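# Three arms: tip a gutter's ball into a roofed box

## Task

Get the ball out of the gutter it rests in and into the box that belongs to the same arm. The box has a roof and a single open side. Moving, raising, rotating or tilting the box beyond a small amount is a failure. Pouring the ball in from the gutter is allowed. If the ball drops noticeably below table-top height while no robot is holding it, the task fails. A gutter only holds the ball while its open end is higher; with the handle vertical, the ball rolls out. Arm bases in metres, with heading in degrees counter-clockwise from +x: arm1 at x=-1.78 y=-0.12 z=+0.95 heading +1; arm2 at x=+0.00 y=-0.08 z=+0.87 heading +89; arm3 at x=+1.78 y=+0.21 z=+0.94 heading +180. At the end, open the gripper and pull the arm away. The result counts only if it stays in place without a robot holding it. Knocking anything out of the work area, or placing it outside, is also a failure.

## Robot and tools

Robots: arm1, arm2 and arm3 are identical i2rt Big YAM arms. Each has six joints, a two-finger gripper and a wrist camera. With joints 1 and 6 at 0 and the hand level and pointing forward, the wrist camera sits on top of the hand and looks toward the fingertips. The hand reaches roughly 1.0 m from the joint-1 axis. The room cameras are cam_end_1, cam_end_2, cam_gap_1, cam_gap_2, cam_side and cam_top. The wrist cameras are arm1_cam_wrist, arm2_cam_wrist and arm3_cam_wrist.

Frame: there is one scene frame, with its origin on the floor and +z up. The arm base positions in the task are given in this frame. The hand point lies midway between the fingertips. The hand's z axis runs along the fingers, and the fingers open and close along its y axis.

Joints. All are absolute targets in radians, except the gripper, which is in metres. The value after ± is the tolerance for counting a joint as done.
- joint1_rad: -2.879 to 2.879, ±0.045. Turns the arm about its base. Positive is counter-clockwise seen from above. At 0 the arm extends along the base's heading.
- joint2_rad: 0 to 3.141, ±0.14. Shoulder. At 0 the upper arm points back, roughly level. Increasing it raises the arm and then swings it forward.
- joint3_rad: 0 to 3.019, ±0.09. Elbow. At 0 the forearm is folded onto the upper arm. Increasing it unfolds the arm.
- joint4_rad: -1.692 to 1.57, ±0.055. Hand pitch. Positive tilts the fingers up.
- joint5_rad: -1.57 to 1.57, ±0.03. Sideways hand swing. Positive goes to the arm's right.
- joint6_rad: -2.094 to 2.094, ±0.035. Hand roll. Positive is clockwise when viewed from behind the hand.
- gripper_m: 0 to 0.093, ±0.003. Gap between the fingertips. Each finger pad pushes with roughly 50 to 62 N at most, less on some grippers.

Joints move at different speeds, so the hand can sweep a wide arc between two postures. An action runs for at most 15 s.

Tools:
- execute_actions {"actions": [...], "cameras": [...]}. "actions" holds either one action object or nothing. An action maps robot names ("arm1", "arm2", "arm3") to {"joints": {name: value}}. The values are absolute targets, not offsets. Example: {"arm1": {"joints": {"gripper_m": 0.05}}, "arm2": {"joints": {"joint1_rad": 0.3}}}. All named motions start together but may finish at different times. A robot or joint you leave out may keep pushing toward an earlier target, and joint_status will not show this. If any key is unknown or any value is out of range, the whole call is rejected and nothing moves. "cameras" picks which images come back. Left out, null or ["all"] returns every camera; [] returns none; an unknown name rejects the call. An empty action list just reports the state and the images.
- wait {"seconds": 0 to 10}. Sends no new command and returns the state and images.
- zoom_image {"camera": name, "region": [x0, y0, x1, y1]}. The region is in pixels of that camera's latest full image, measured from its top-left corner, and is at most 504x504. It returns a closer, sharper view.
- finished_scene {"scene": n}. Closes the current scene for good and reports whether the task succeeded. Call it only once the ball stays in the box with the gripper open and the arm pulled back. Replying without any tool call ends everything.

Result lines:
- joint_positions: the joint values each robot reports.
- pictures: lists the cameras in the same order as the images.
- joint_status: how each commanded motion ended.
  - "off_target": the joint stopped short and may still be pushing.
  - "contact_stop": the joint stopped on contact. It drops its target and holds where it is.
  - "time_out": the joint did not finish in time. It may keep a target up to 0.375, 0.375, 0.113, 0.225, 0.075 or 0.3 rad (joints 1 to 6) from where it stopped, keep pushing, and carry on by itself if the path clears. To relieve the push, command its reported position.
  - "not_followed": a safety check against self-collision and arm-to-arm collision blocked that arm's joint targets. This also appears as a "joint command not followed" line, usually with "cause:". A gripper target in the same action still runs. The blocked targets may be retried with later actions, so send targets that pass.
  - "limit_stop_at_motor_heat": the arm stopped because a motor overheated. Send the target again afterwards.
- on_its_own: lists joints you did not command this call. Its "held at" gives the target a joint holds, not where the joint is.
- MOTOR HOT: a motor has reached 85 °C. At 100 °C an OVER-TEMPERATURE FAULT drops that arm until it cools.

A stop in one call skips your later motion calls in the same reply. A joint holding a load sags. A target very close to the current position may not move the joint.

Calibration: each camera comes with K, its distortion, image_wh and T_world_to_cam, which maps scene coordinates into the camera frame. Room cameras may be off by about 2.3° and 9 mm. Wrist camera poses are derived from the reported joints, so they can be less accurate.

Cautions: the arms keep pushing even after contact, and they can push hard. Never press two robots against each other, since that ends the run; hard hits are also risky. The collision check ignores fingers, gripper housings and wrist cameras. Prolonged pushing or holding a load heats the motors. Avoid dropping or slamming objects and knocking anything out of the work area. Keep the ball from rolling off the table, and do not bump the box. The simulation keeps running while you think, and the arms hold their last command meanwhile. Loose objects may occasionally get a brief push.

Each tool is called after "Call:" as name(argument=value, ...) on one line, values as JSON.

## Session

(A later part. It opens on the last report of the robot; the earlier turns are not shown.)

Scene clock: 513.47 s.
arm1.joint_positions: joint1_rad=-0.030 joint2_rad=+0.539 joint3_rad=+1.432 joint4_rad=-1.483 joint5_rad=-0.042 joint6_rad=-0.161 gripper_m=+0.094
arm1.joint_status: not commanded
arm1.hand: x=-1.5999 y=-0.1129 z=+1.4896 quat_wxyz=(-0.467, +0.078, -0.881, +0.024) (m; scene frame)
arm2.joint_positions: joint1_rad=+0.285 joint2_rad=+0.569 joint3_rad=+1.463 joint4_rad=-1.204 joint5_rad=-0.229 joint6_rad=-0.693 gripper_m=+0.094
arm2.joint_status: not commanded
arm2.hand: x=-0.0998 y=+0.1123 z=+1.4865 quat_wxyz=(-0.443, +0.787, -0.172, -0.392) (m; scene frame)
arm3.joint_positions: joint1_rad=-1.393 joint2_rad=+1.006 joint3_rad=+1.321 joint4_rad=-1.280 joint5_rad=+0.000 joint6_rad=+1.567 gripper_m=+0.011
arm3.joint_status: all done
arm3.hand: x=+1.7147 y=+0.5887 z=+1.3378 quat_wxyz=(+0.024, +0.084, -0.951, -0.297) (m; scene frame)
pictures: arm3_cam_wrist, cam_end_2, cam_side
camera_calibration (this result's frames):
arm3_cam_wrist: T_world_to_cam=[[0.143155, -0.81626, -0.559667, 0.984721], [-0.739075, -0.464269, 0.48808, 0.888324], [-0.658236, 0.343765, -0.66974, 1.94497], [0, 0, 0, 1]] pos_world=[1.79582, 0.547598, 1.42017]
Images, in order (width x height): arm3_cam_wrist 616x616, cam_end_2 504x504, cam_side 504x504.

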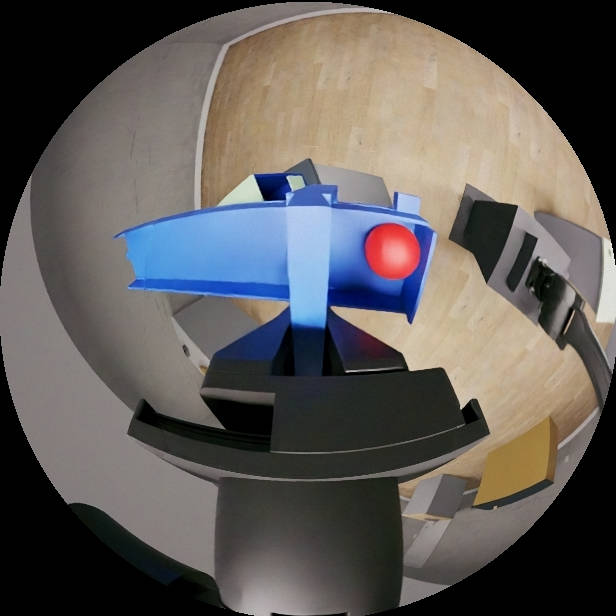

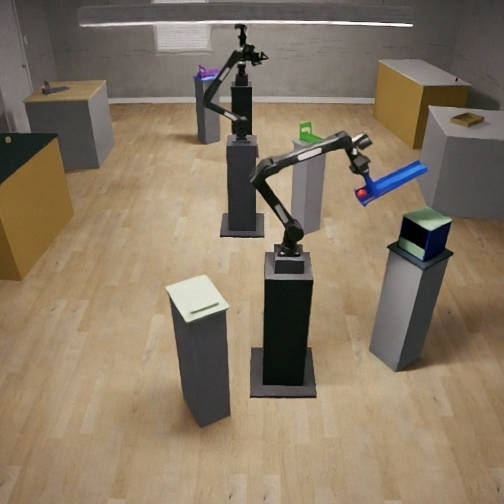

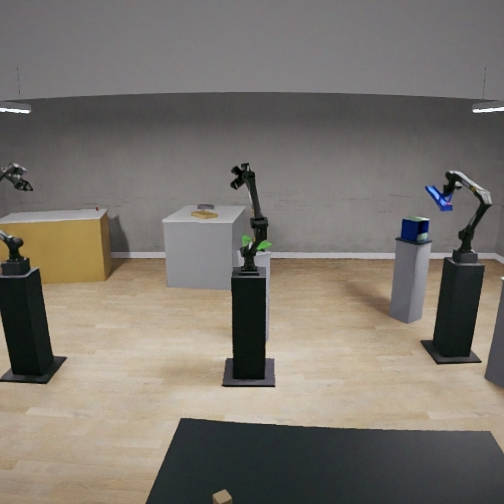

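Call:
execute_actions(actions=[{"arm3":{"joints":{"joint1_rad":-1.05}}}], cameras=["arm3_cam_wrist"])

Scene clock: 538.60 s.
arm1.joint_positions: joint1_rad=-0.030 joint2_rad=+0.539 joint3_rad=+1.432 joint4_rad=-1.483 joint5_rad=-0.042 joint6_rad=-0.161 gripper_m=+0.094
arm1.joint_status: not commanded
arm1.hand: x=-1.5999 y=-0.1129 z=+1.4896 quat_wxyz=(-0.467, +0.078, -0.881, +0.024) (m; scene frame)
arm2.joint_positions: joint1_rad=+0.285 joint2_rad=+0.569 joint3_rad=+1.463 joint4_rad=-1.204 joint5_rad=-0.229 joint6_rad=-0.693 gripper_m=+0.094
arm2.joint_status: not commanded
arm2.hand: x=-0.0998 y=+0.1123 z=+1.4865 quat_wxyz=(-0.443, +0.787, -0.172, -0.392) (m; scene frame)
arm3.joint_positions: joint1_rad=-1.055 joint2_rad=+1.006 joint3_rad=+1.321 joint4_rad=-1.280 joint5_rad=-0.002 joint6_rad=+1.567 gripper_m=+0.011
arm3.joint_status: all done
arm3.hand: x=+1.5940 y=+0.5461 z=+1.3375 quat_wxyz=(+0.074, +0.243, -0.923, -0.288) (m; scene frame)
pictures: arm3_cam_wrist
camera_calibration (this result's frames):
arm3_cam_wrist: T_world_to_cam=[[0.405896, -0.723106, -0.558898, 0.496328], [-0.54233, -0.682802, 0.48955, 0.583298], [-0.735613, 0.104401, -0.669309, 2.13342], [0, 0, 0, 1]] pos_world=[1.68425, 0.534445, 1.41976]
Images, in order (width x height): arm3_cam_wrist 616x616.

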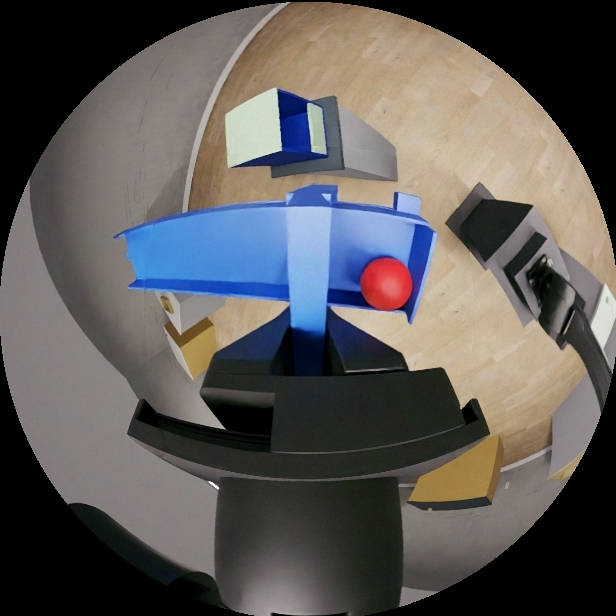

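Call:
zoom_image(camera="arm3_cam_wrist", region=[210, 70, 410, 200])

Region (210, 70, 410, 200) of arm3_cam_wrist's 616x616 image, scaled by 2.520, with more detail than that image has; it fills the top 328 rows of this view, and the rest is white.

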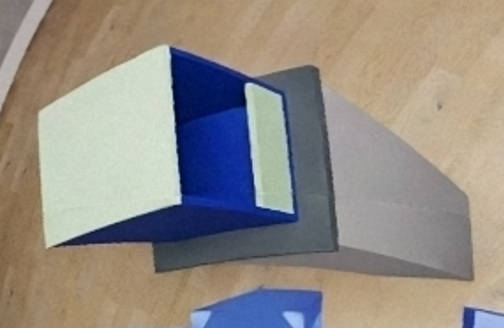

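Call:
execute_actions(actions=[{"arm3":{"joints":{"joint1_rad":-1.385,"joint2_rad":0.94,"joint4_rad":-0.89}}}], cameras=[])

Call:
execute_actions(actions=[{"arm3":{"joints":{"joint3_rad":0.52}}}], cameras=["arm3_cam_wrist","cam_end_2","cam_side"])

Scene clock: 659.70 s.
arm1.joint_positions: joint1_rad=-0.030 joint2_rad=+0.539 joint3_rad=+1.432 joint4_rad=-1.483 joint5_rad=-0.042 joint6_rad=-0.161 gripper_m=+0.094
arm1.joint_status: not commanded
arm1.hand: x=-1.5999 y=-0.1129 z=+1.4896 quat_wxyz=(-0.467, +0.078, -0.881, +0.024) (m; scene frame)
arm2.joint_positions: joint1_rad=+0.285 joint2_rad=+0.569 joint3_rad=+1.463 joint4_rad=-1.204 joint5_rad=-0.229 joint6_rad=-0.693 gripper_m=+0.094
arm2.joint_status: not commanded
arm2.hand: x=-0.0998 y=+0.1123 z=+1.4865 quat_wxyz=(-0.443, +0.787, -0.172, -0.392) (m; scene frame)
arm3.joint_positions: joint1_rad=-1.381 joint2_rad=+0.960 joint3_rad=+1.321 joint4_rad=-0.923 joint5_rad=+0.001 joint6_rad=+1.567 gripper_m=+0.011
arm3.joint_status: all done
arm3.hand: x=+1.7015 y=+0.6331 z=+1.4184 quat_wxyz=(+0.042, +0.082, -0.872, -0.481) (m; scene frame)
pictures: none
No camera images: the call's "cameras" was empty. Leave "cameras" out to get every camera's image.

Scene clock: 661.07 s.
arm1.joint_positions: joint1_rad=-0.030 joint2_rad=+0.539 joint3_rad=+1.432 joint4_rad=-1.483 joint5_rad=-0.042 joint6_rad=-0.161 gripper_m=+0.094
arm1.joint_status: not commanded
arm1.hand: x=-1.5999 y=-0.1129 z=+1.4896 quat_wxyz=(-0.467, +0.078, -0.881, +0.024) (m; scene frame)
arm2.joint_positions: joint1_rad=+0.285 joint2_rad=+0.569 joint3_rad=+1.463 joint4_rad=-1.204 joint5_rad=-0.229 joint6_rad=-0.693 gripper_m=+0.094
arm2.joint_status: not commanded
arm2.hand: x=-0.0998 y=+0.1123 z=+1.4865 quat_wxyz=(-0.443, +0.787, -0.172, -0.392) (m; scene frame)
arm3.joint_positions: joint1_rad=-1.381 joint2_rad=+0.948 joint3_rad=+0.516 joint4_rad=-0.905 joint5_rad=+0.001 joint6_rad=+1.567 gripper_m=+0.011
arm3.joint_status: all done
arm3.hand: x=+1.7329 y=+0.4705 z=+1.0137 quat_wxyz=(+0.009, +0.093, -0.989, -0.116) (m; scene frame)
pictures: arm3_cam_wrist, cam_end_2, cam_side
camera_calibration (this result's frames):
arm3_cam_wrist: T_world_to_cam=[[0.178865, -0.958832, -0.220565, 0.365617], [-0.770563, -0.275911, 0.574548, 0.883343], [-0.611752, 0.0671928, -0.788191, 1.95012], [0, 0, 0, 1]] pos_world=[1.80826, 0.463256, 1.11018]
Images, in order (width x height): arm3_cam_wrist 616x616, cam_end_2 504x504, cam_side 504x504.

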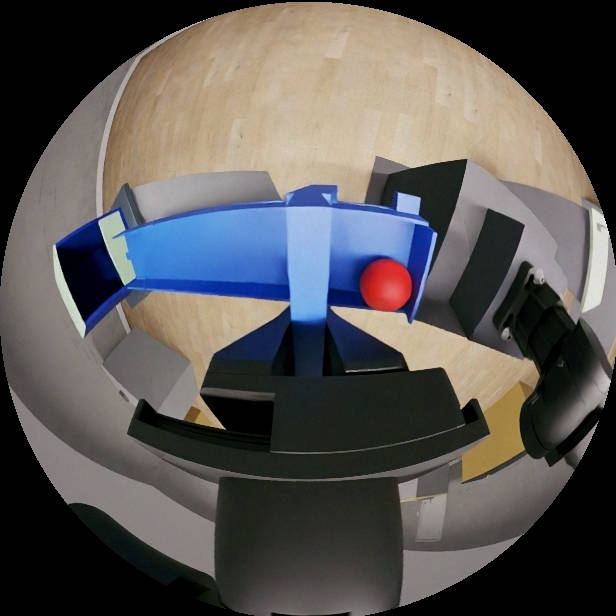

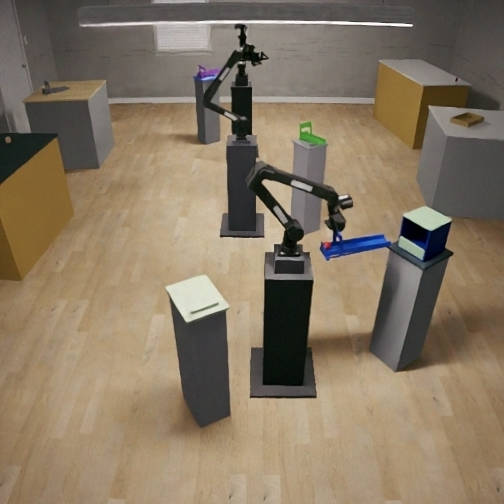

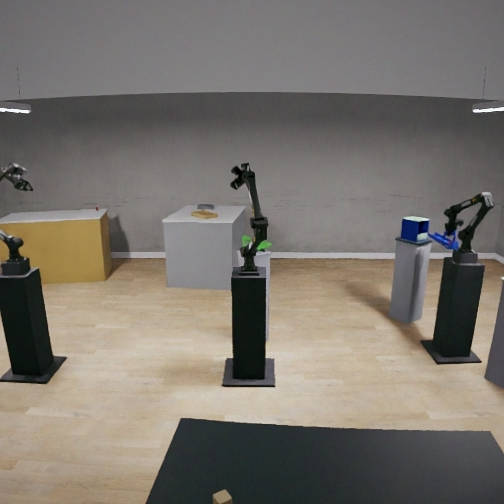

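Call:
zoom_image(camera="cam_end_2", region=[310, 180, 470, 290])

Call:
zoom_image(camera="arm3_cam_wrist", region=[30, 160, 230, 360])

Call:
zoom_image(camera="cam_side", region=[385, 180, 504, 270])

Region (310, 180, 470, 290) of cam_end_2's 504x504 image, scaled by 3.150, with more detail than that image has; it fills the top 346 rows of this view, and the rest is white.

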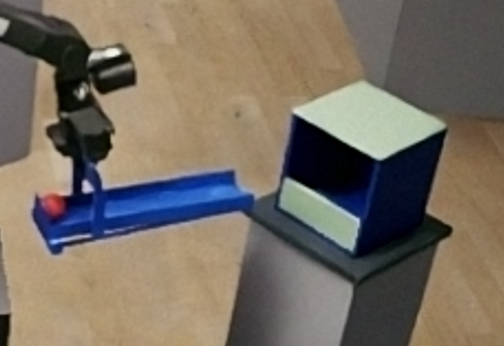

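Region (30, 160, 230, 360) of arm3_cam_wrist's 616x616 image, scaled by 2.520, with more detail than that image has.

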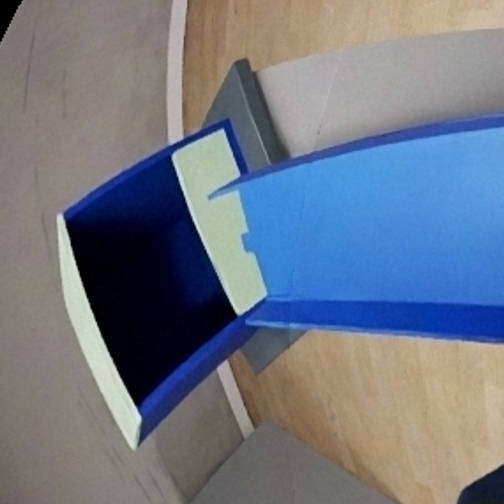

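Region (385, 180, 504, 270) of cam_side's 504x504 image, scaled by 4.235, with more detail than that image has; it fills the top 381 rows of this view, and the rest is white.

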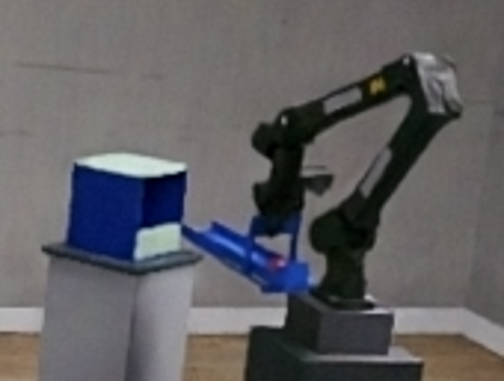

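Call:
execute_actions(actions=[{"arm3":{"joints":{"joint4_rad":-0.715}}}], cameras=[])

Call:
execute_actions(actions=[{"arm3":{"joints":{"joint2_rad":1.15,"joint3_rad":0.625}}}], cameras=["arm3_cam_wrist","cam_end_2","cam_side"])

Scene clock: 772.93 s.
arm1.joint_positions: joint1_rad=-0.030 joint2_rad=+0.539 joint3_rad=+1.432 joint4_rad=-1.483 joint5_rad=-0.042 joint6_rad=-0.161 gripper_m=+0.094
arm1.joint_status: not commanded
arm1.hand: x=-1.5999 y=-0.1129 z=+1.4896 quat_wxyz=(-0.467, +0.078, -0.881, +0.024) (m; scene frame)
arm2.joint_positions: joint1_rad=+0.285 joint2_rad=+0.569 joint3_rad=+1.463 joint4_rad=-1.204 joint5_rad=-0.229 joint6_rad=-0.693 gripper_m=+0.094
arm2.joint_status: not commanded
arm2.hand: x=-0.0998 y=+0.1123 z=+1.4865 quat_wxyz=(-0.443, +0.787, -0.172, -0.392) (m; scene frame)
arm3.joint_positions: joint1_rad=-1.381 joint2_rad=+0.948 joint3_rad=+0.516 joint4_rad=-0.737 joint5_rad=+0.001 joint6_rad=+1.567 gripper_m=+0.011
arm3.joint_status: all done
arm3.hand: x=+1.7257 y=+0.5090 z=+1.0265 quat_wxyz=(+0.016, +0.092, -0.976, -0.199) (m; scene frame)
pictures: none
No camera images: the call's "cameras" was empty. Leave "cameras" out to get every camera's image.

Scene clock: 773.83 s.
arm1.joint_positions: joint1_rad=-0.030 joint2_rad=+0.539 joint3_rad=+1.432 joint4_rad=-1.483 joint5_rad=-0.042 joint6_rad=-0.161 gripper_m=+0.094
arm1.joint_status: not commanded
arm1.hand: x=-1.5999 y=-0.1129 z=+1.4896 quat_wxyz=(-0.467, +0.078, -0.881, +0.024) (m; scene frame)
arm2.joint_positions: joint1_rad=+0.285 joint2_rad=+0.569 joint3_rad=+1.463 joint4_rad=-1.204 joint5_rad=-0.229 joint6_rad=-0.693 gripper_m=+0.094
arm2.joint_status: not commanded
arm2.hand: x=-0.0998 y=+0.1123 z=+1.4865 quat_wxyz=(-0.443, +0.787, -0.172, -0.392) (m; scene frame)
arm3.joint_positions: joint1_rad=-1.381 joint2_rad=+1.156 joint3_rad=+0.561 joint4_rad=-0.731 joint5_rad=+0.001 joint6_rad=+1.567 gripper_m=+0.011
arm3.joint_status: all done
arm3.hand: x=+1.7243 y=+0.5170 z=+0.9869 quat_wxyz=(+0.009, +0.093, -0.988, -0.122) (m; scene frame)
pictures: arm3_cam_wrist, cam_end_2, cam_side
camera_calibration (this result's frames):
arm3_cam_wrist: T_world_to_cam=[[0.178439, -0.956368, -0.231342, 0.415995], [-0.769396, -0.282176, 0.573068, 0.907685], [-0.613343, 0.075736, -0.786177, 1.91695], [0, 0, 0, 1]] pos_world=[1.79989, 0.50879, 1.08313]
Images, in order (width x height): arm3_cam_wrist 616x616, cam_end_2 504x504, cam_side 504x504.

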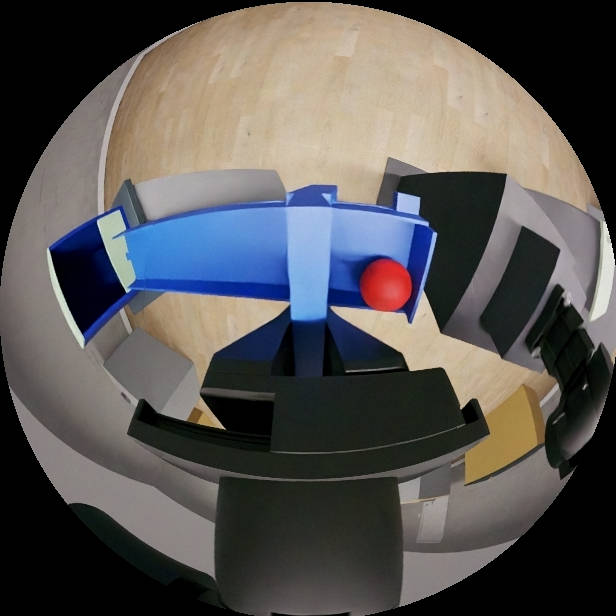

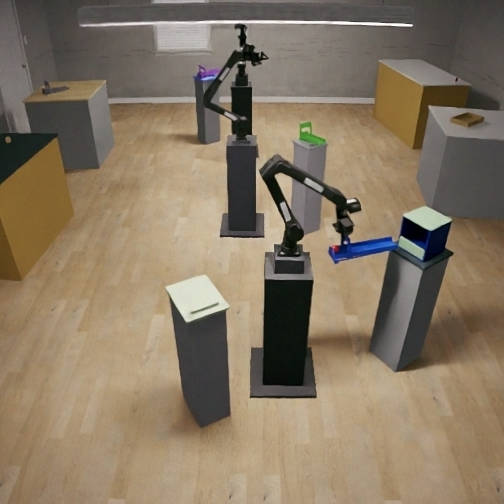

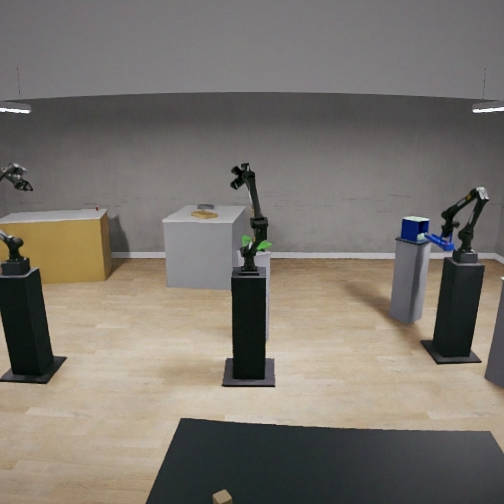

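Call:
execute_actions(actions=[], cameras=["arm3_cam_wrist"])

Scene clock: 779.30 s.
arm1.joint_positions: joint1_rad=-0.030 joint2_rad=+0.539 joint3_rad=+1.432 joint4_rad=-1.483 joint5_rad=-0.042 joint6_rad=-0.161 gripper_m=+0.094
arm1.joint_status: not commanded
arm1.hand: x=-1.5999 y=-0.1129 z=+1.4896 quat_wxyz=(-0.467, +0.078, -0.881, +0.024) (m; scene frame)
arm2.joint_positions: joint1_rad=+0.285 joint2_rad=+0.569 joint3_rad=+1.463 joint4_rad=-1.204 joint5_rad=-0.229 joint6_rad=-0.693 gripper_m=+0.094
arm2.joint_status: not commanded
arm2.hand: x=-0.0998 y=+0.1123 z=+1.4865 quat_wxyz=(-0.443, +0.787, -0.172, -0.392) (m; scene frame)
arm3.joint_positions: joint1_rad=-1.381 joint2_rad=+1.156 joint3_rad=+0.561 joint4_rad=-0.731 joint5_rad=+0.001 joint6_rad=+1.567 gripper_m=+0.011
arm3.joint_status: all done
arm3.hand: x=+1.7243 y=+0.5170 z=+0.9869 quat_wxyz=(+0.009, +0.093, -0.988, -0.122) (m; scene frame)
pictures: arm3_cam_wrist
camera_calibration (this result's frames):
arm3_cam_wrist: T_world_to_cam=[[0.178439, -0.956368, -0.231342, 0.415995], [-0.769396, -0.282176, 0.573068, 0.907685], [-0.613343, 0.075736, -0.786177, 1.91695], [0, 0, 0, 1]] pos_world=[1.79989, 0.50879, 1.08313]
Images, in order (width x height): arm3_cam_wrist 616x616.

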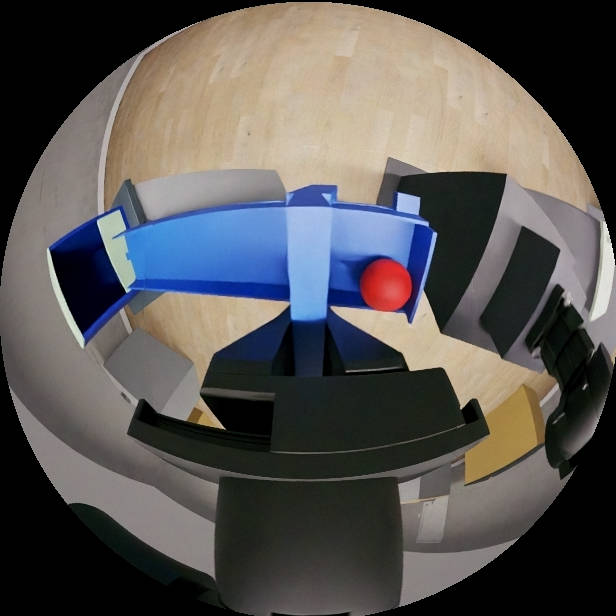

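Call:
execute_actions(actions=[{"arm3":{"joints":{"joint3_rad":0.675}}}], cameras=["arm3_cam_wrist","cam_end_2"])

Scene clock: 790.30 s.
arm1.joint_positions: joint1_rad=-0.030 joint2_rad=+0.539 joint3_rad=+1.432 joint4_rad=-1.483 joint5_rad=-0.042 joint6_rad=-0.161 gripper_m=+0.094
arm1.joint_status: not commanded
arm1.hand: x=-1.5999 y=-0.1129 z=+1.4896 quat_wxyz=(-0.467, +0.078, -0.881, +0.024) (m; scene frame)
arm2.joint_positions: joint1_rad=+0.285 joint2_rad=+0.569 joint3_rad=+1.463 joint4_rad=-1.204 joint5_rad=-0.229 joint6_rad=-0.693 gripper_m=+0.094
arm2.joint_status: not commanded
arm2.hand: x=-0.0998 y=+0.1123 z=+1.4865 quat_wxyz=(-0.443, +0.787, -0.172, -0.392) (m; scene frame)
arm3.joint_positions: joint1_rad=-1.381 joint2_rad=+1.156 joint3_rad=+0.618 joint4_rad=-0.729 joint5_rad=+0.001 joint6_rad=+1.567 gripper_m=+0.011
arm3.joint_status: all done
arm3.hand: x=+1.7196 y=+0.5420 z=+1.0089 quat_wxyz=(+0.012, +0.093, -0.984, -0.151) (m; scene frame)
pictures: arm3_cam_wrist, cam_end_2
camera_calibration (this result's frames):
arm3_cam_wrist: T_world_to_cam=[[0.175829, -0.941443, -0.287698, 0.499064], [-0.763288, -0.31494, 0.564096, 0.914776], [-0.621672, 0.120412, -0.773967, 1.90731], [0, 0, 0, 1]] pos_world=[1.79621, 0.528276, 1.10375]
Images, in order (width x height): arm3_cam_wrist 616x616, cam_end_2 504x504.

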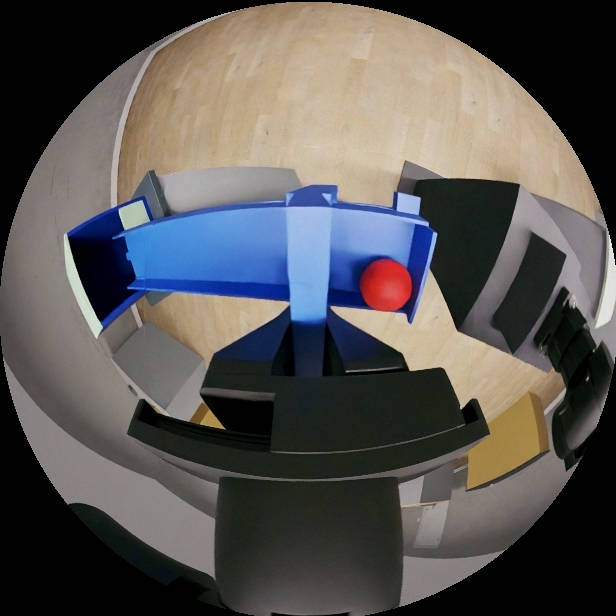

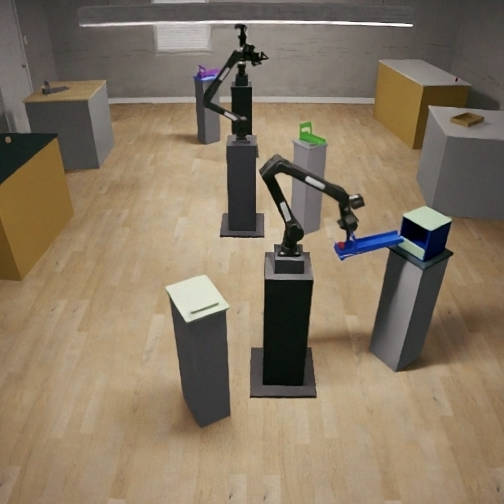

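Call:
zoom_image(camera="arm3_cam_wrist", region=[40, 160, 240, 360])

Call:
zoom_image(camera="cam_end_2", region=[320, 180, 470, 290])

Region (40, 160, 240, 360) of arm3_cam_wrist's 616x616 image, scaled by 2.520, with more detail than that image has.

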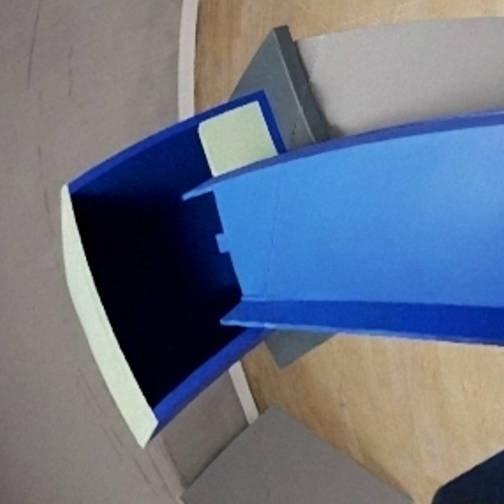

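Region (320, 180, 470, 290) of cam_end_2's 504x504 image, scaled by 3.360, with more detail than that image has; it fills the top 370 rows of this view, and the rest is white.

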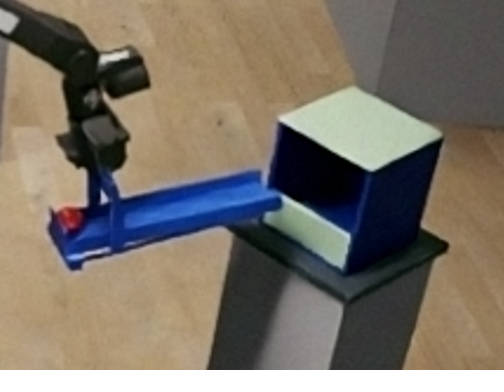

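Call:
execute_actions(actions=[{"arm3":{"joints":{"joint2_rad":1.24,"joint3_rad":0.75}}}], cameras=["arm3_cam_wrist"])

Scene clock: 859.63 s.
arm1.joint_positions: joint1_rad=-0.030 joint2_rad=+0.539 joint3_rad=+1.432 joint4_rad=-1.483 joint5_rad=-0.042 joint6_rad=-0.161 gripper_m=+0.094
arm1.joint_status: not commanded
arm1.hand: x=-1.5999 y=-0.1129 z=+1.4896 quat_wxyz=(-0.467, +0.078, -0.881, +0.024) (m; scene frame)
arm2.joint_positions: joint1_rad=+0.285 joint2_rad=+0.569 joint3_rad=+1.463 joint4_rad=-1.204 joint5_rad=-0.229 joint6_rad=-0.693 gripper_m=+0.094
arm2.joint_status: not commanded
arm2.hand: x=-0.0998 y=+0.1123 z=+1.4865 quat_wxyz=(-0.443, +0.787, -0.172, -0.392) (m; scene frame)
arm3.joint_positions: joint1_rad=-1.381 joint2_rad=+1.240 joint3_rad=+0.691 joint4_rad=-0.728 joint5_rad=+0.001 joint6_rad=+1.567 gripper_m=+0.011
arm3.joint_status: all done
arm3.hand: x=+1.7146 y=+0.5687 z=+1.0110 quat_wxyz=(+0.011, +0.093, -0.985, -0.146) (m; scene frame)
pictures: arm3_cam_wrist
camera_calibration (this result's frames):
arm3_cam_wrist: T_world_to_cam=[[0.176297, -0.944102, -0.278551, 0.517139], [-0.764279, -0.309622, 0.565695, 0.915308], [-0.62032, 0.113161, -0.776143, 1.90659], [0, 0, 0, 1]] pos_world=[1.79108, 0.55588, 1.10605]
Images, in order (width x height): arm3_cam_wrist 616x616.

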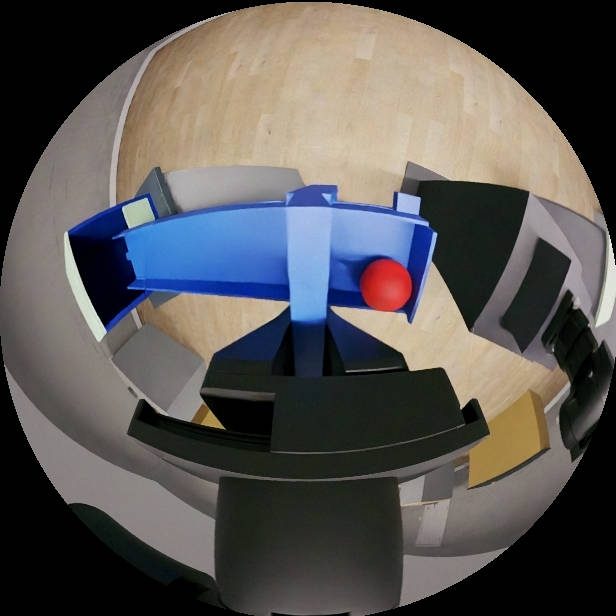

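Call:
execute_actions(actions=[{"arm3":{"joints":{"joint2_rad":1.33,"joint3_rad":0.832}}}], cameras=["arm3_cam_wrist","cam_end_2"])

Scene clock: 876.70 s.
arm1.joint_positions: joint1_rad=-0.030 joint2_rad=+0.539 joint3_rad=+1.432 joint4_rad=-1.483 joint5_rad=-0.042 joint6_rad=-0.161 gripper_m=+0.094
arm1.joint_status: not commanded
arm1.hand: x=-1.5999 y=-0.1129 z=+1.4896 quat_wxyz=(-0.467, +0.078, -0.881, +0.024) (m; scene frame)
arm2.joint_positions: joint1_rad=+0.285 joint2_rad=+0.569 joint3_rad=+1.463 joint4_rad=-1.204 joint5_rad=-0.229 joint6_rad=-0.693 gripper_m=+0.094
arm2.joint_status: not commanded
arm2.hand: x=-0.0998 y=+0.1123 z=+1.4865 quat_wxyz=(-0.443, +0.787, -0.172, -0.392) (m; scene frame)
arm3.joint_positions: joint1_rad=-1.381 joint2_rad=+1.330 joint3_rad=+0.773 joint4_rad=-0.727 joint5_rad=+0.001 joint6_rad=+1.567 gripper_m=+0.011
arm3.joint_status: all done
arm3.hand: x=+1.7089 y=+0.5994 z=+1.0116 quat_wxyz=(+0.011, +0.093, -0.985, -0.142) (m; scene frame)
pictures: arm3_cam_wrist, cam_end_2
camera_calibration (this result's frames):
arm3_cam_wrist: T_world_to_cam=[[0.176641, -0.946066, -0.271583, 0.540872], [-0.765035, -0.305571, 0.566876, 0.917772], [-0.61929, 0.107637, -0.77775, 1.90324], [0, 0, 0, 1]] pos_world=[1.78525, 0.587286, 1.10688]
Images, in order (width x height): arm3_cam_wrist 616x616, cam_end_2 504x504.

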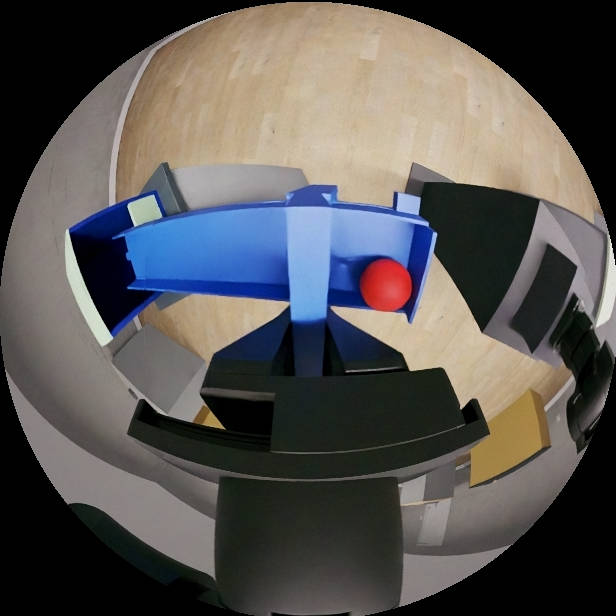

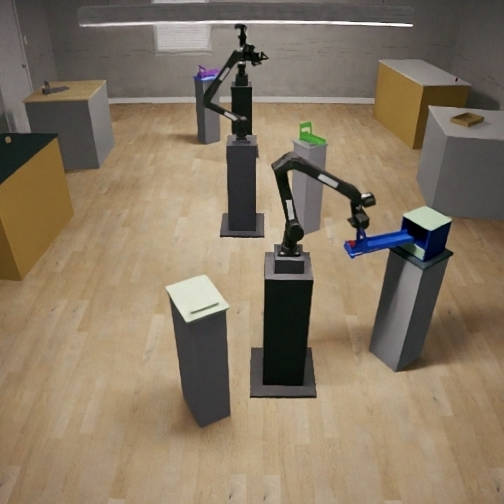

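Call:
zoom_image(camera="arm3_cam_wrist", region=[40, 160, 240, 360])

Call:
zoom_image(camera="cam_end_2", region=[330, 180, 470, 290])

Region (40, 160, 240, 360) of arm3_cam_wrist's 616x616 image, scaled by 2.520, with more detail than that image has.

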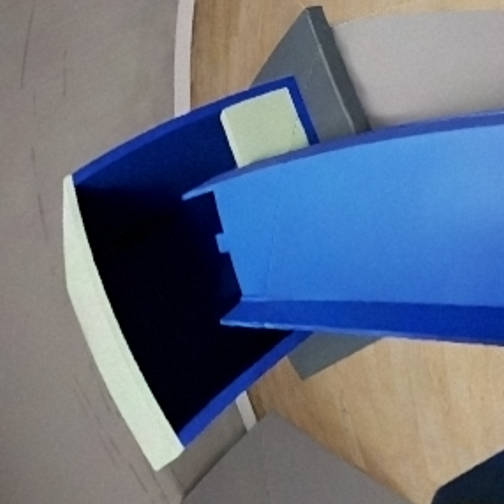

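Region (330, 180, 470, 290) of cam_end_2's 504x504 image, scaled by 3.600, with more detail than that image has; it fills the top 396 rows of this view, and the rest is white.

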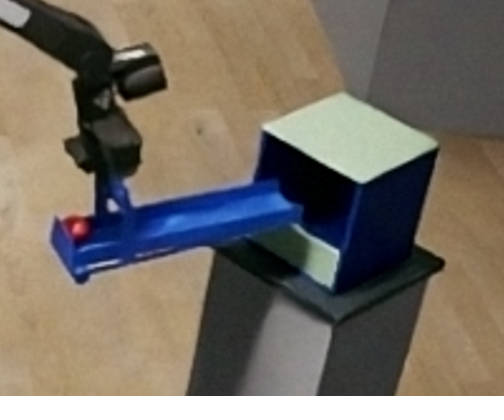

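Call:
execute_actions(actions=[{"arm3":{"joints":{"joint2_rad":1.43,"joint3_rad":0.926}}}], cameras=[])

Call:
execute_actions(actions=[{"arm3":{"joints":{"joint2_rad":1.52,"joint3_rad":1.012}}}], cameras=["arm3_cam_wrist","cam_end_2"])

Scene clock: 888.73 s.
arm1.joint_positions: joint1_rad=-0.030 joint2_rad=+0.539 joint3_rad=+1.432 joint4_rad=-1.483 joint5_rad=-0.042 joint6_rad=-0.161 gripper_m=+0.094
arm1.joint_status: not commanded
arm1.hand: x=-1.5999 y=-0.1129 z=+1.4896 quat_wxyz=(-0.467, +0.078, -0.881, +0.024) (m; scene frame)
arm2.joint_positions: joint1_rad=+0.285 joint2_rad=+0.569 joint3_rad=+1.463 joint4_rad=-1.204 joint5_rad=-0.229 joint6_rad=-0.693 gripper_m=+0.094
arm2.joint_status: not commanded
arm2.hand: x=-0.0998 y=+0.1123 z=+1.4865 quat_wxyz=(-0.443, +0.787, -0.172, -0.392) (m; scene frame)
arm3.joint_positions: joint1_rad=-1.381 joint2_rad=+1.430 joint3_rad=+0.868 joint4_rad=-0.726 joint5_rad=+0.001 joint6_rad=+1.567 gripper_m=+0.011
arm3.joint_status: all done
arm3.hand: x=+1.7022 y=+0.6355 z=+1.0104 quat_wxyz=(+0.011, +0.093, -0.986, -0.141) (m; scene frame)
pictures: none
No camera images: the call's "cameras" was empty. Leave "cameras" out to get every camera's image.

Scene clock: 889.53 s.
arm1.joint_positions: joint1_rad=-0.030 joint2_rad=+0.539 joint3_rad=+1.432 joint4_rad=-1.483 joint5_rad=-0.042 joint6_rad=-0.161 gripper_m=+0.094
arm1.joint_status: not commanded
arm1.hand: x=-1.5999 y=-0.1129 z=+1.4896 quat_wxyz=(-0.467, +0.078, -0.881, +0.024) (m; scene frame)
arm2.joint_positions: joint1_rad=+0.285 joint2_rad=+0.569 joint3_rad=+1.463 joint4_rad=-1.204 joint5_rad=-0.229 joint6_rad=-0.693 gripper_m=+0.094
arm2.joint_status: not commanded
arm2.hand: x=-0.0998 y=+0.1123 z=+1.4865 quat_wxyz=(-0.443, +0.787, -0.172, -0.392) (m; scene frame)
arm3.joint_positions: joint1_rad=-1.381 joint2_rad=+1.519 joint3_rad=+0.954 joint4_rad=-0.726 joint5_rad=+0.001 joint6_rad=+1.567 gripper_m=+0.011
arm3.joint_status: all done
arm3.hand: x=+1.6963 y=+0.6675 z=+1.0062 quat_wxyz=(+0.011, +0.093, -0.986, -0.139) (m; scene frame)
pictures: arm3_cam_wrist, cam_end_2
camera_calibration (this result's frames):
arm3_cam_wrist: T_world_to_cam=[[0.176959, -0.94788, -0.264968, 0.600086], [-0.765752, -0.301726, 0.567966, 0.929514], [-0.618312, 0.102393, -0.779234, 1.88726], [0, 0, 0, 1]] pos_world=[1.7725, 0.656026, 1.10169]
Images, in order (width x height): arm3_cam_wrist 616x616, cam_end_2 504x504.

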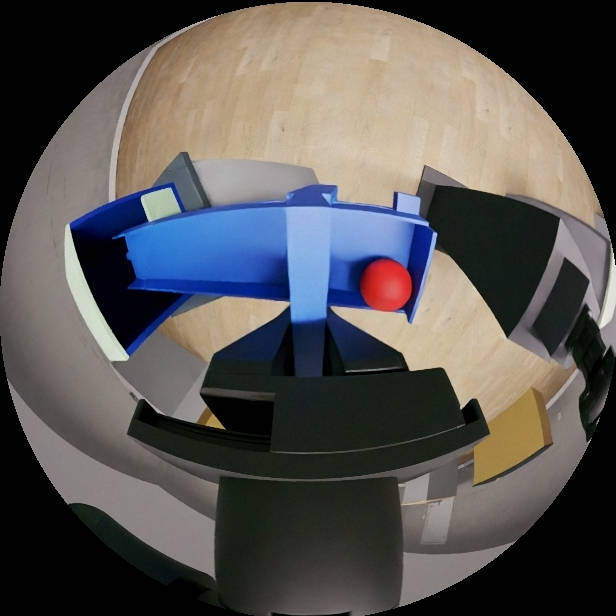

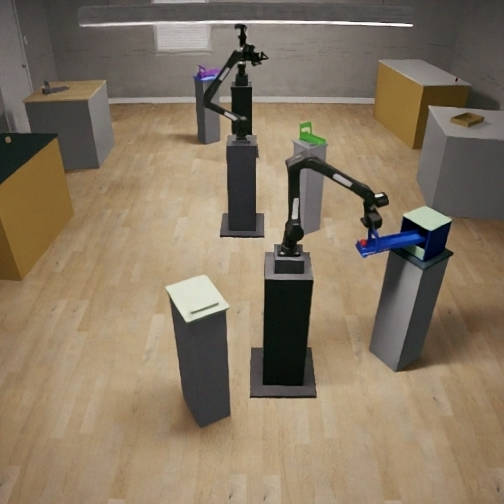

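Call:
zoom_image(camera="arm3_cam_wrist", region=[40, 140, 260, 380])

Call:
zoom_image(camera="cam_end_2", region=[340, 170, 470, 280])

Region (40, 140, 260, 380) of arm3_cam_wrist's 616x616 image, scaled by 2.100, with more detail than that image has; it fills the left 462 columns of this view, and the rest is white.

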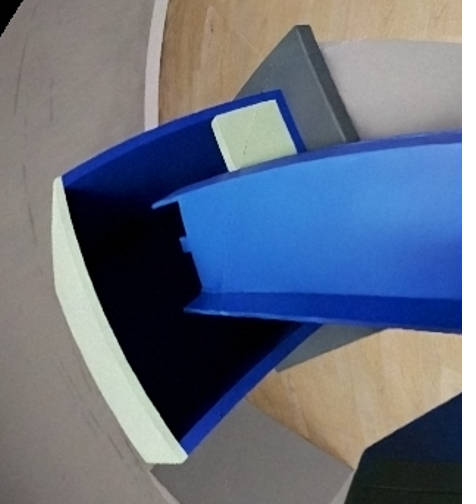

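Region (340, 170, 470, 280) of cam_end_2's 504x504 image, scaled by 3.877, with more detail than that image has; it fills the top 426 rows of this view, and the rest is white.

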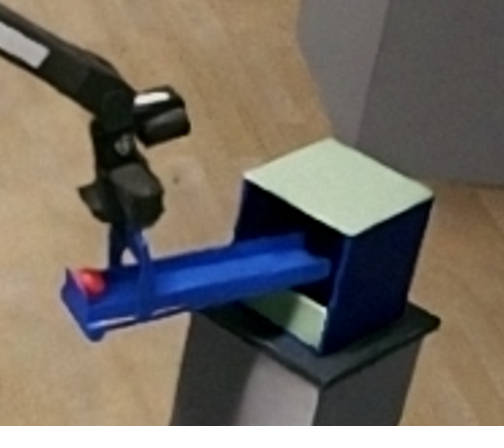

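Call:
execute_actions(actions=[{"arm3":{"joints":{"joint3_rad":1.117,"joint4_rad":-0.865}}}], cameras=[])

Call:
execute_actions(actions=[{"arm3":{"joints":{"joint2_rad":1.58,"joint3_rad":1.222,"joint4_rad":-1.005}}}], cameras=["arm3_cam_wrist","cam_end_2"])

Scene clock: 950.33 s.
arm1.joint_positions: joint1_rad=-0.030 joint2_rad=+0.539 joint3_rad=+1.432 joint4_rad=-1.483 joint5_rad=-0.042 joint6_rad=-0.161 gripper_m=+0.094
arm1.joint_status: not commanded
arm1.hand: x=-1.5999 y=-0.1129 z=+1.4896 quat_wxyz=(-0.467, +0.078, -0.881, +0.024) (m; scene frame)
arm2.joint_positions: joint1_rad=+0.285 joint2_rad=+0.569 joint3_rad=+1.463 joint4_rad=-1.204 joint5_rad=-0.229 joint6_rad=-0.693 gripper_m=+0.094
arm2.joint_status: not commanded
arm2.hand: x=-0.0998 y=+0.1123 z=+1.4865 quat_wxyz=(-0.443, +0.787, -0.172, -0.392) (m; scene frame)
arm3.joint_positions: joint1_rad=-1.381 joint2_rad=+1.519 joint3_rad=+1.063 joint4_rad=-0.861 joint5_rad=+0.001 joint6_rad=+1.567 gripper_m=+0.011
arm3.joint_status: all done
arm3.hand: x=+1.6936 y=+0.6813 z=+1.0407 quat_wxyz=(+0.010, +0.093, -0.988, -0.126) (m; scene frame)
pictures: none
No camera images: the call's "cameras" was empty. Leave "cameras" out to get every camera's image.

Scene clock: 951.23 s.
arm1.joint_positions: joint1_rad=-0.030 joint2_rad=+0.539 joint3_rad=+1.432 joint4_rad=-1.483 joint5_rad=-0.042 joint6_rad=-0.161 gripper_m=+0.094
arm1.joint_status: not commanded
arm1.hand: x=-1.5999 y=-0.1129 z=+1.4896 quat_wxyz=(-0.467, +0.078, -0.881, +0.024) (m; scene frame)
arm2.joint_positions: joint1_rad=+0.285 joint2_rad=+0.569 joint3_rad=+1.463 joint4_rad=-1.204 joint5_rad=-0.229 joint6_rad=-0.693 gripper_m=+0.094
arm2.joint_status: not commanded
arm2.hand: x=-0.0998 y=+0.1123 z=+1.4865 quat_wxyz=(-0.443, +0.787, -0.172, -0.392) (m; scene frame)
arm3.joint_positions: joint1_rad=-1.381 joint2_rad=+1.579 joint3_rad=+1.156 joint4_rad=-0.998 joint5_rad=+0.001 joint6_rad=+1.567 gripper_m=+0.011
arm3.joint_status: all done
arm3.hand: x=+1.6930 y=+0.6846 z=+1.0436 quat_wxyz=(+0.005, +0.093, -0.993, -0.074) (m; scene frame)
pictures: arm3_cam_wrist, cam_end_2
camera_calibration (this result's frames):
arm3_cam_wrist: T_world_to_cam=[[0.181402, -0.973781, -0.137272, 0.503656], [-0.779579, -0.227484, 0.583531, 0.867249], [-0.599458, 0.00116071, -0.800405, 1.97211], [0, 0, 0, 1]] pos_world=[1.76692, 0.685447, 1.14156]
Images, in order (width x height): arm3_cam_wrist 616x616, cam_end_2 504x504.

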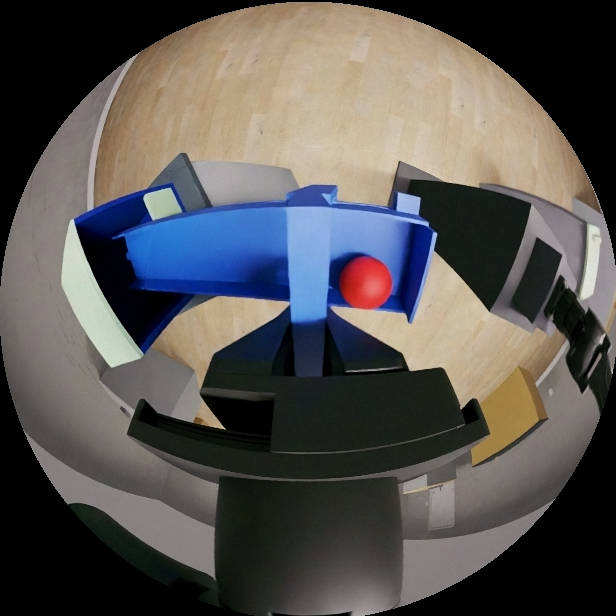

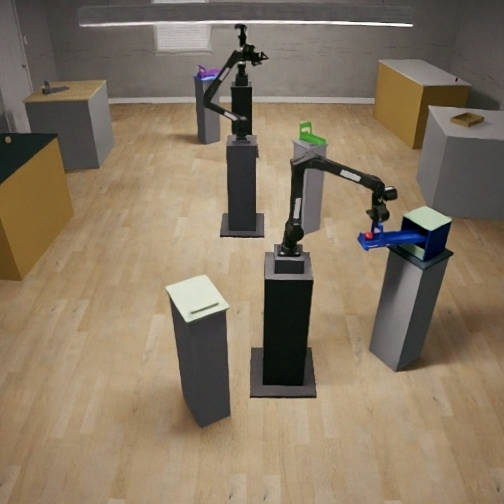

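Call:
execute_actions(actions=[], cameras=["arm3_cam_wrist","cam_end_2","cam_side"])

Scene clock: 981.93 s.
arm1.joint_positions: joint1_rad=-0.030 joint2_rad=+0.539 joint3_rad=+1.432 joint4_rad=-1.483 joint5_rad=-0.042 joint6_rad=-0.161 gripper_m=+0.094
arm1.joint_status: not commanded
arm1.hand: x=-1.5999 y=-0.1129 z=+1.4896 quat_wxyz=(-0.467, +0.078, -0.881, +0.024) (m; scene frame)
arm2.joint_positions: joint1_rad=+0.285 joint2_rad=+0.569 joint3_rad=+1.463 joint4_rad=-1.204 joint5_rad=-0.229 joint6_rad=-0.693 gripper_m=+0.094
arm2.joint_status: not commanded
arm2.hand: x=-0.0998 y=+0.1123 z=+1.4865 quat_wxyz=(-0.443, +0.787, -0.172, -0.392) (m; scene frame)
arm3.joint_positions: joint1_rad=-1.381 joint2_rad=+1.579 joint3_rad=+1.156 joint4_rad=-1.001 joint5_rad=+0.001 joint6_rad=+1.567 gripper_m=+0.011
arm3.joint_status: all done
arm3.hand: x=+1.6932 y=+0.6838 z=+1.0435 quat_wxyz=(+0.005, +0.093, -0.993, -0.073) (m; scene frame)
pictures: arm3_cam_wrist, cam_end_2, cam_side
camera_calibration (this result's frames):
arm3_cam_wrist: T_world_to_cam=[[0.181469, -0.97419, -0.134248, 0.499916], [-0.779906, -0.225726, 0.583776, 0.866349], [-0.599012, -0.00123629, -0.800739, 1.97334], [0, 0, 0, 1]] pos_world=[1.767, 0.685011, 1.14149]
Images, in order (width x height): arm3_cam_wrist 616x616, cam_end_2 504x504, cam_side 504x504.

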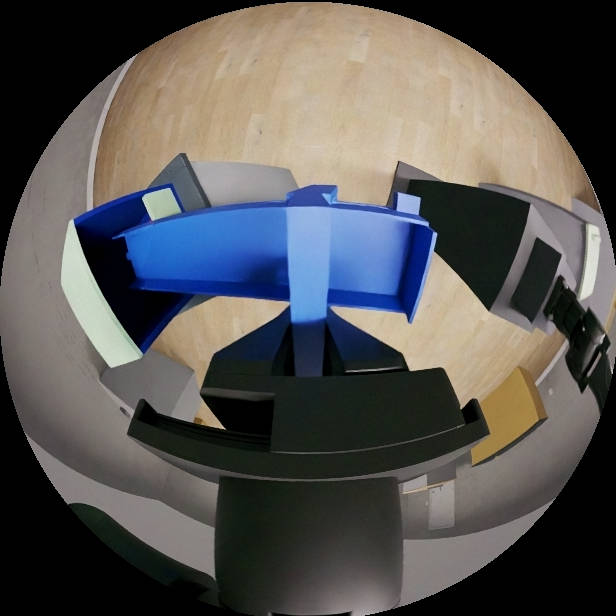

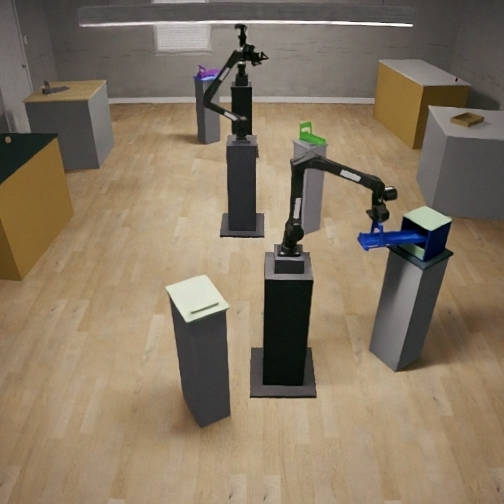

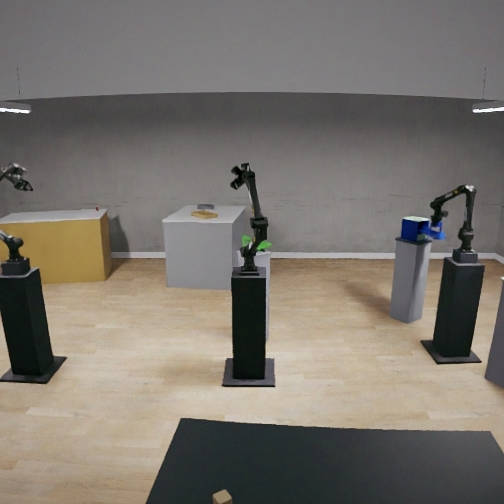

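Call:
zoom_image(camera="arm3_cam_wrist", region=[50, 140, 250, 380])

Call:
zoom_image(camera="cam_end_2", region=[340, 180, 480, 300])

Region (50, 140, 250, 380) of arm3_cam_wrist's 616x616 image, scaled by 2.100, with more detail than that image has.

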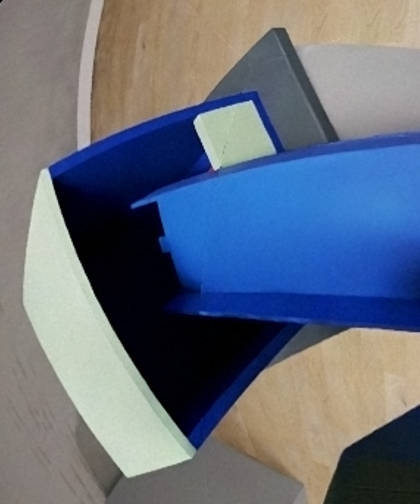

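Region (340, 180, 480, 300) of cam_end_2's 504x504 image, scaled by 3.600, with more detail than that image has; it fills the top 432 rows of this view, and the rest is white.

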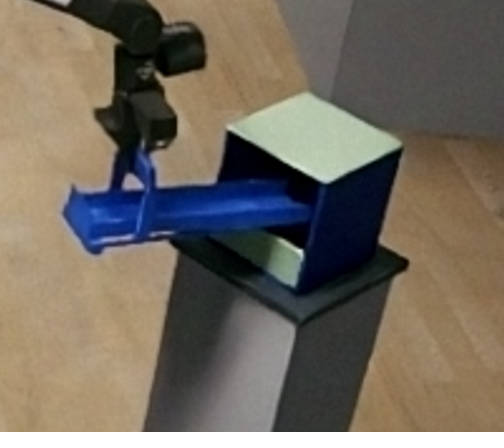

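Call:
execute_actions(actions=[{"arm3":{"joints":{"joint2_rad":1.44,"joint3_rad":1.035}}}], cameras=["arm3_cam_wrist","cam_end_2"])

Scene clock: 1020.93 s.
arm1.joint_positions: joint1_rad=-0.030 joint2_rad=+0.539 joint3_rad=+1.432 joint4_rad=-1.483 joint5_rad=-0.042 joint6_rad=-0.161 gripper_m=+0.094
arm1.joint_status: not commanded
arm1.hand: x=-1.5999 y=-0.1129 z=+1.4896 quat_wxyz=(-0.467, +0.078, -0.881, +0.024) (m; scene frame)
arm2.joint_positions: joint1_rad=+0.285 joint2_rad=+0.569 joint3_rad=+1.463 joint4_rad=-1.204 joint5_rad=-0.229 joint6_rad=-0.693 gripper_m=+0.094
arm2.joint_status: not commanded
arm2.hand: x=-0.0998 y=+0.1123 z=+1.4865 quat_wxyz=(-0.443, +0.787, -0.172, -0.392) (m; scene frame)
arm3.joint_positions: joint1_rad=-1.381 joint2_rad=+1.446 joint3_rad=+1.040 joint4_rad=-1.004 joint5_rad=+0.001 joint6_rad=+1.567 gripper_m=+0.011
arm3.joint_status: all done
arm3.hand: x=+1.7013 y=+0.6398 z=+1.0562 quat_wxyz=(+0.006, +0.093, -0.992, -0.080) (m; scene frame)
pictures: arm3_cam_wrist, cam_end_2
camera_calibration (this result's frames):
arm3_cam_wrist: T_world_to_cam=[[0.181135, -0.972167, -0.148599, 0.471653], [-0.778353, -0.23407, 0.582561, 0.859337], [-0.601129, 0.0101402, -0.799088, 1.98289], [0, 0, 0, 1]] pos_world=[1.77541, 0.639563, 1.15397]
Images, in order (width x height): arm3_cam_wrist 616x616, cam_end_2 504x504.

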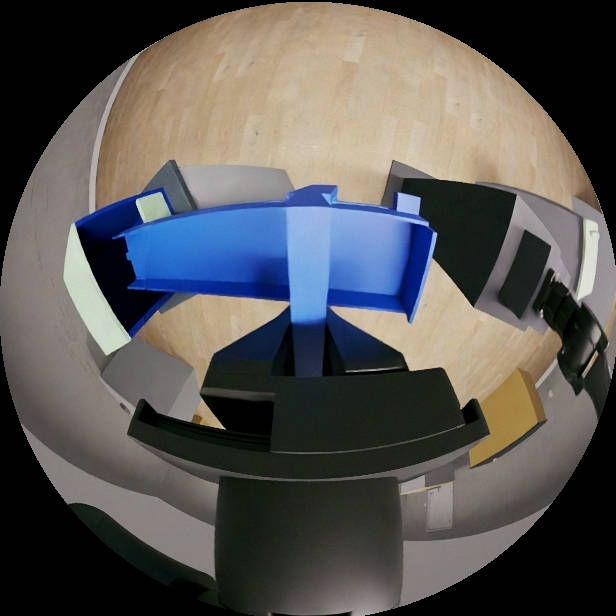

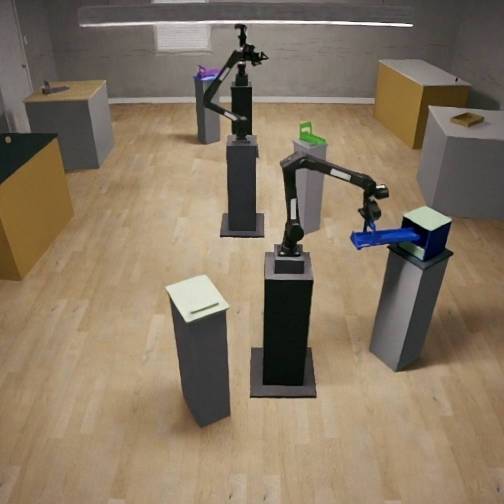

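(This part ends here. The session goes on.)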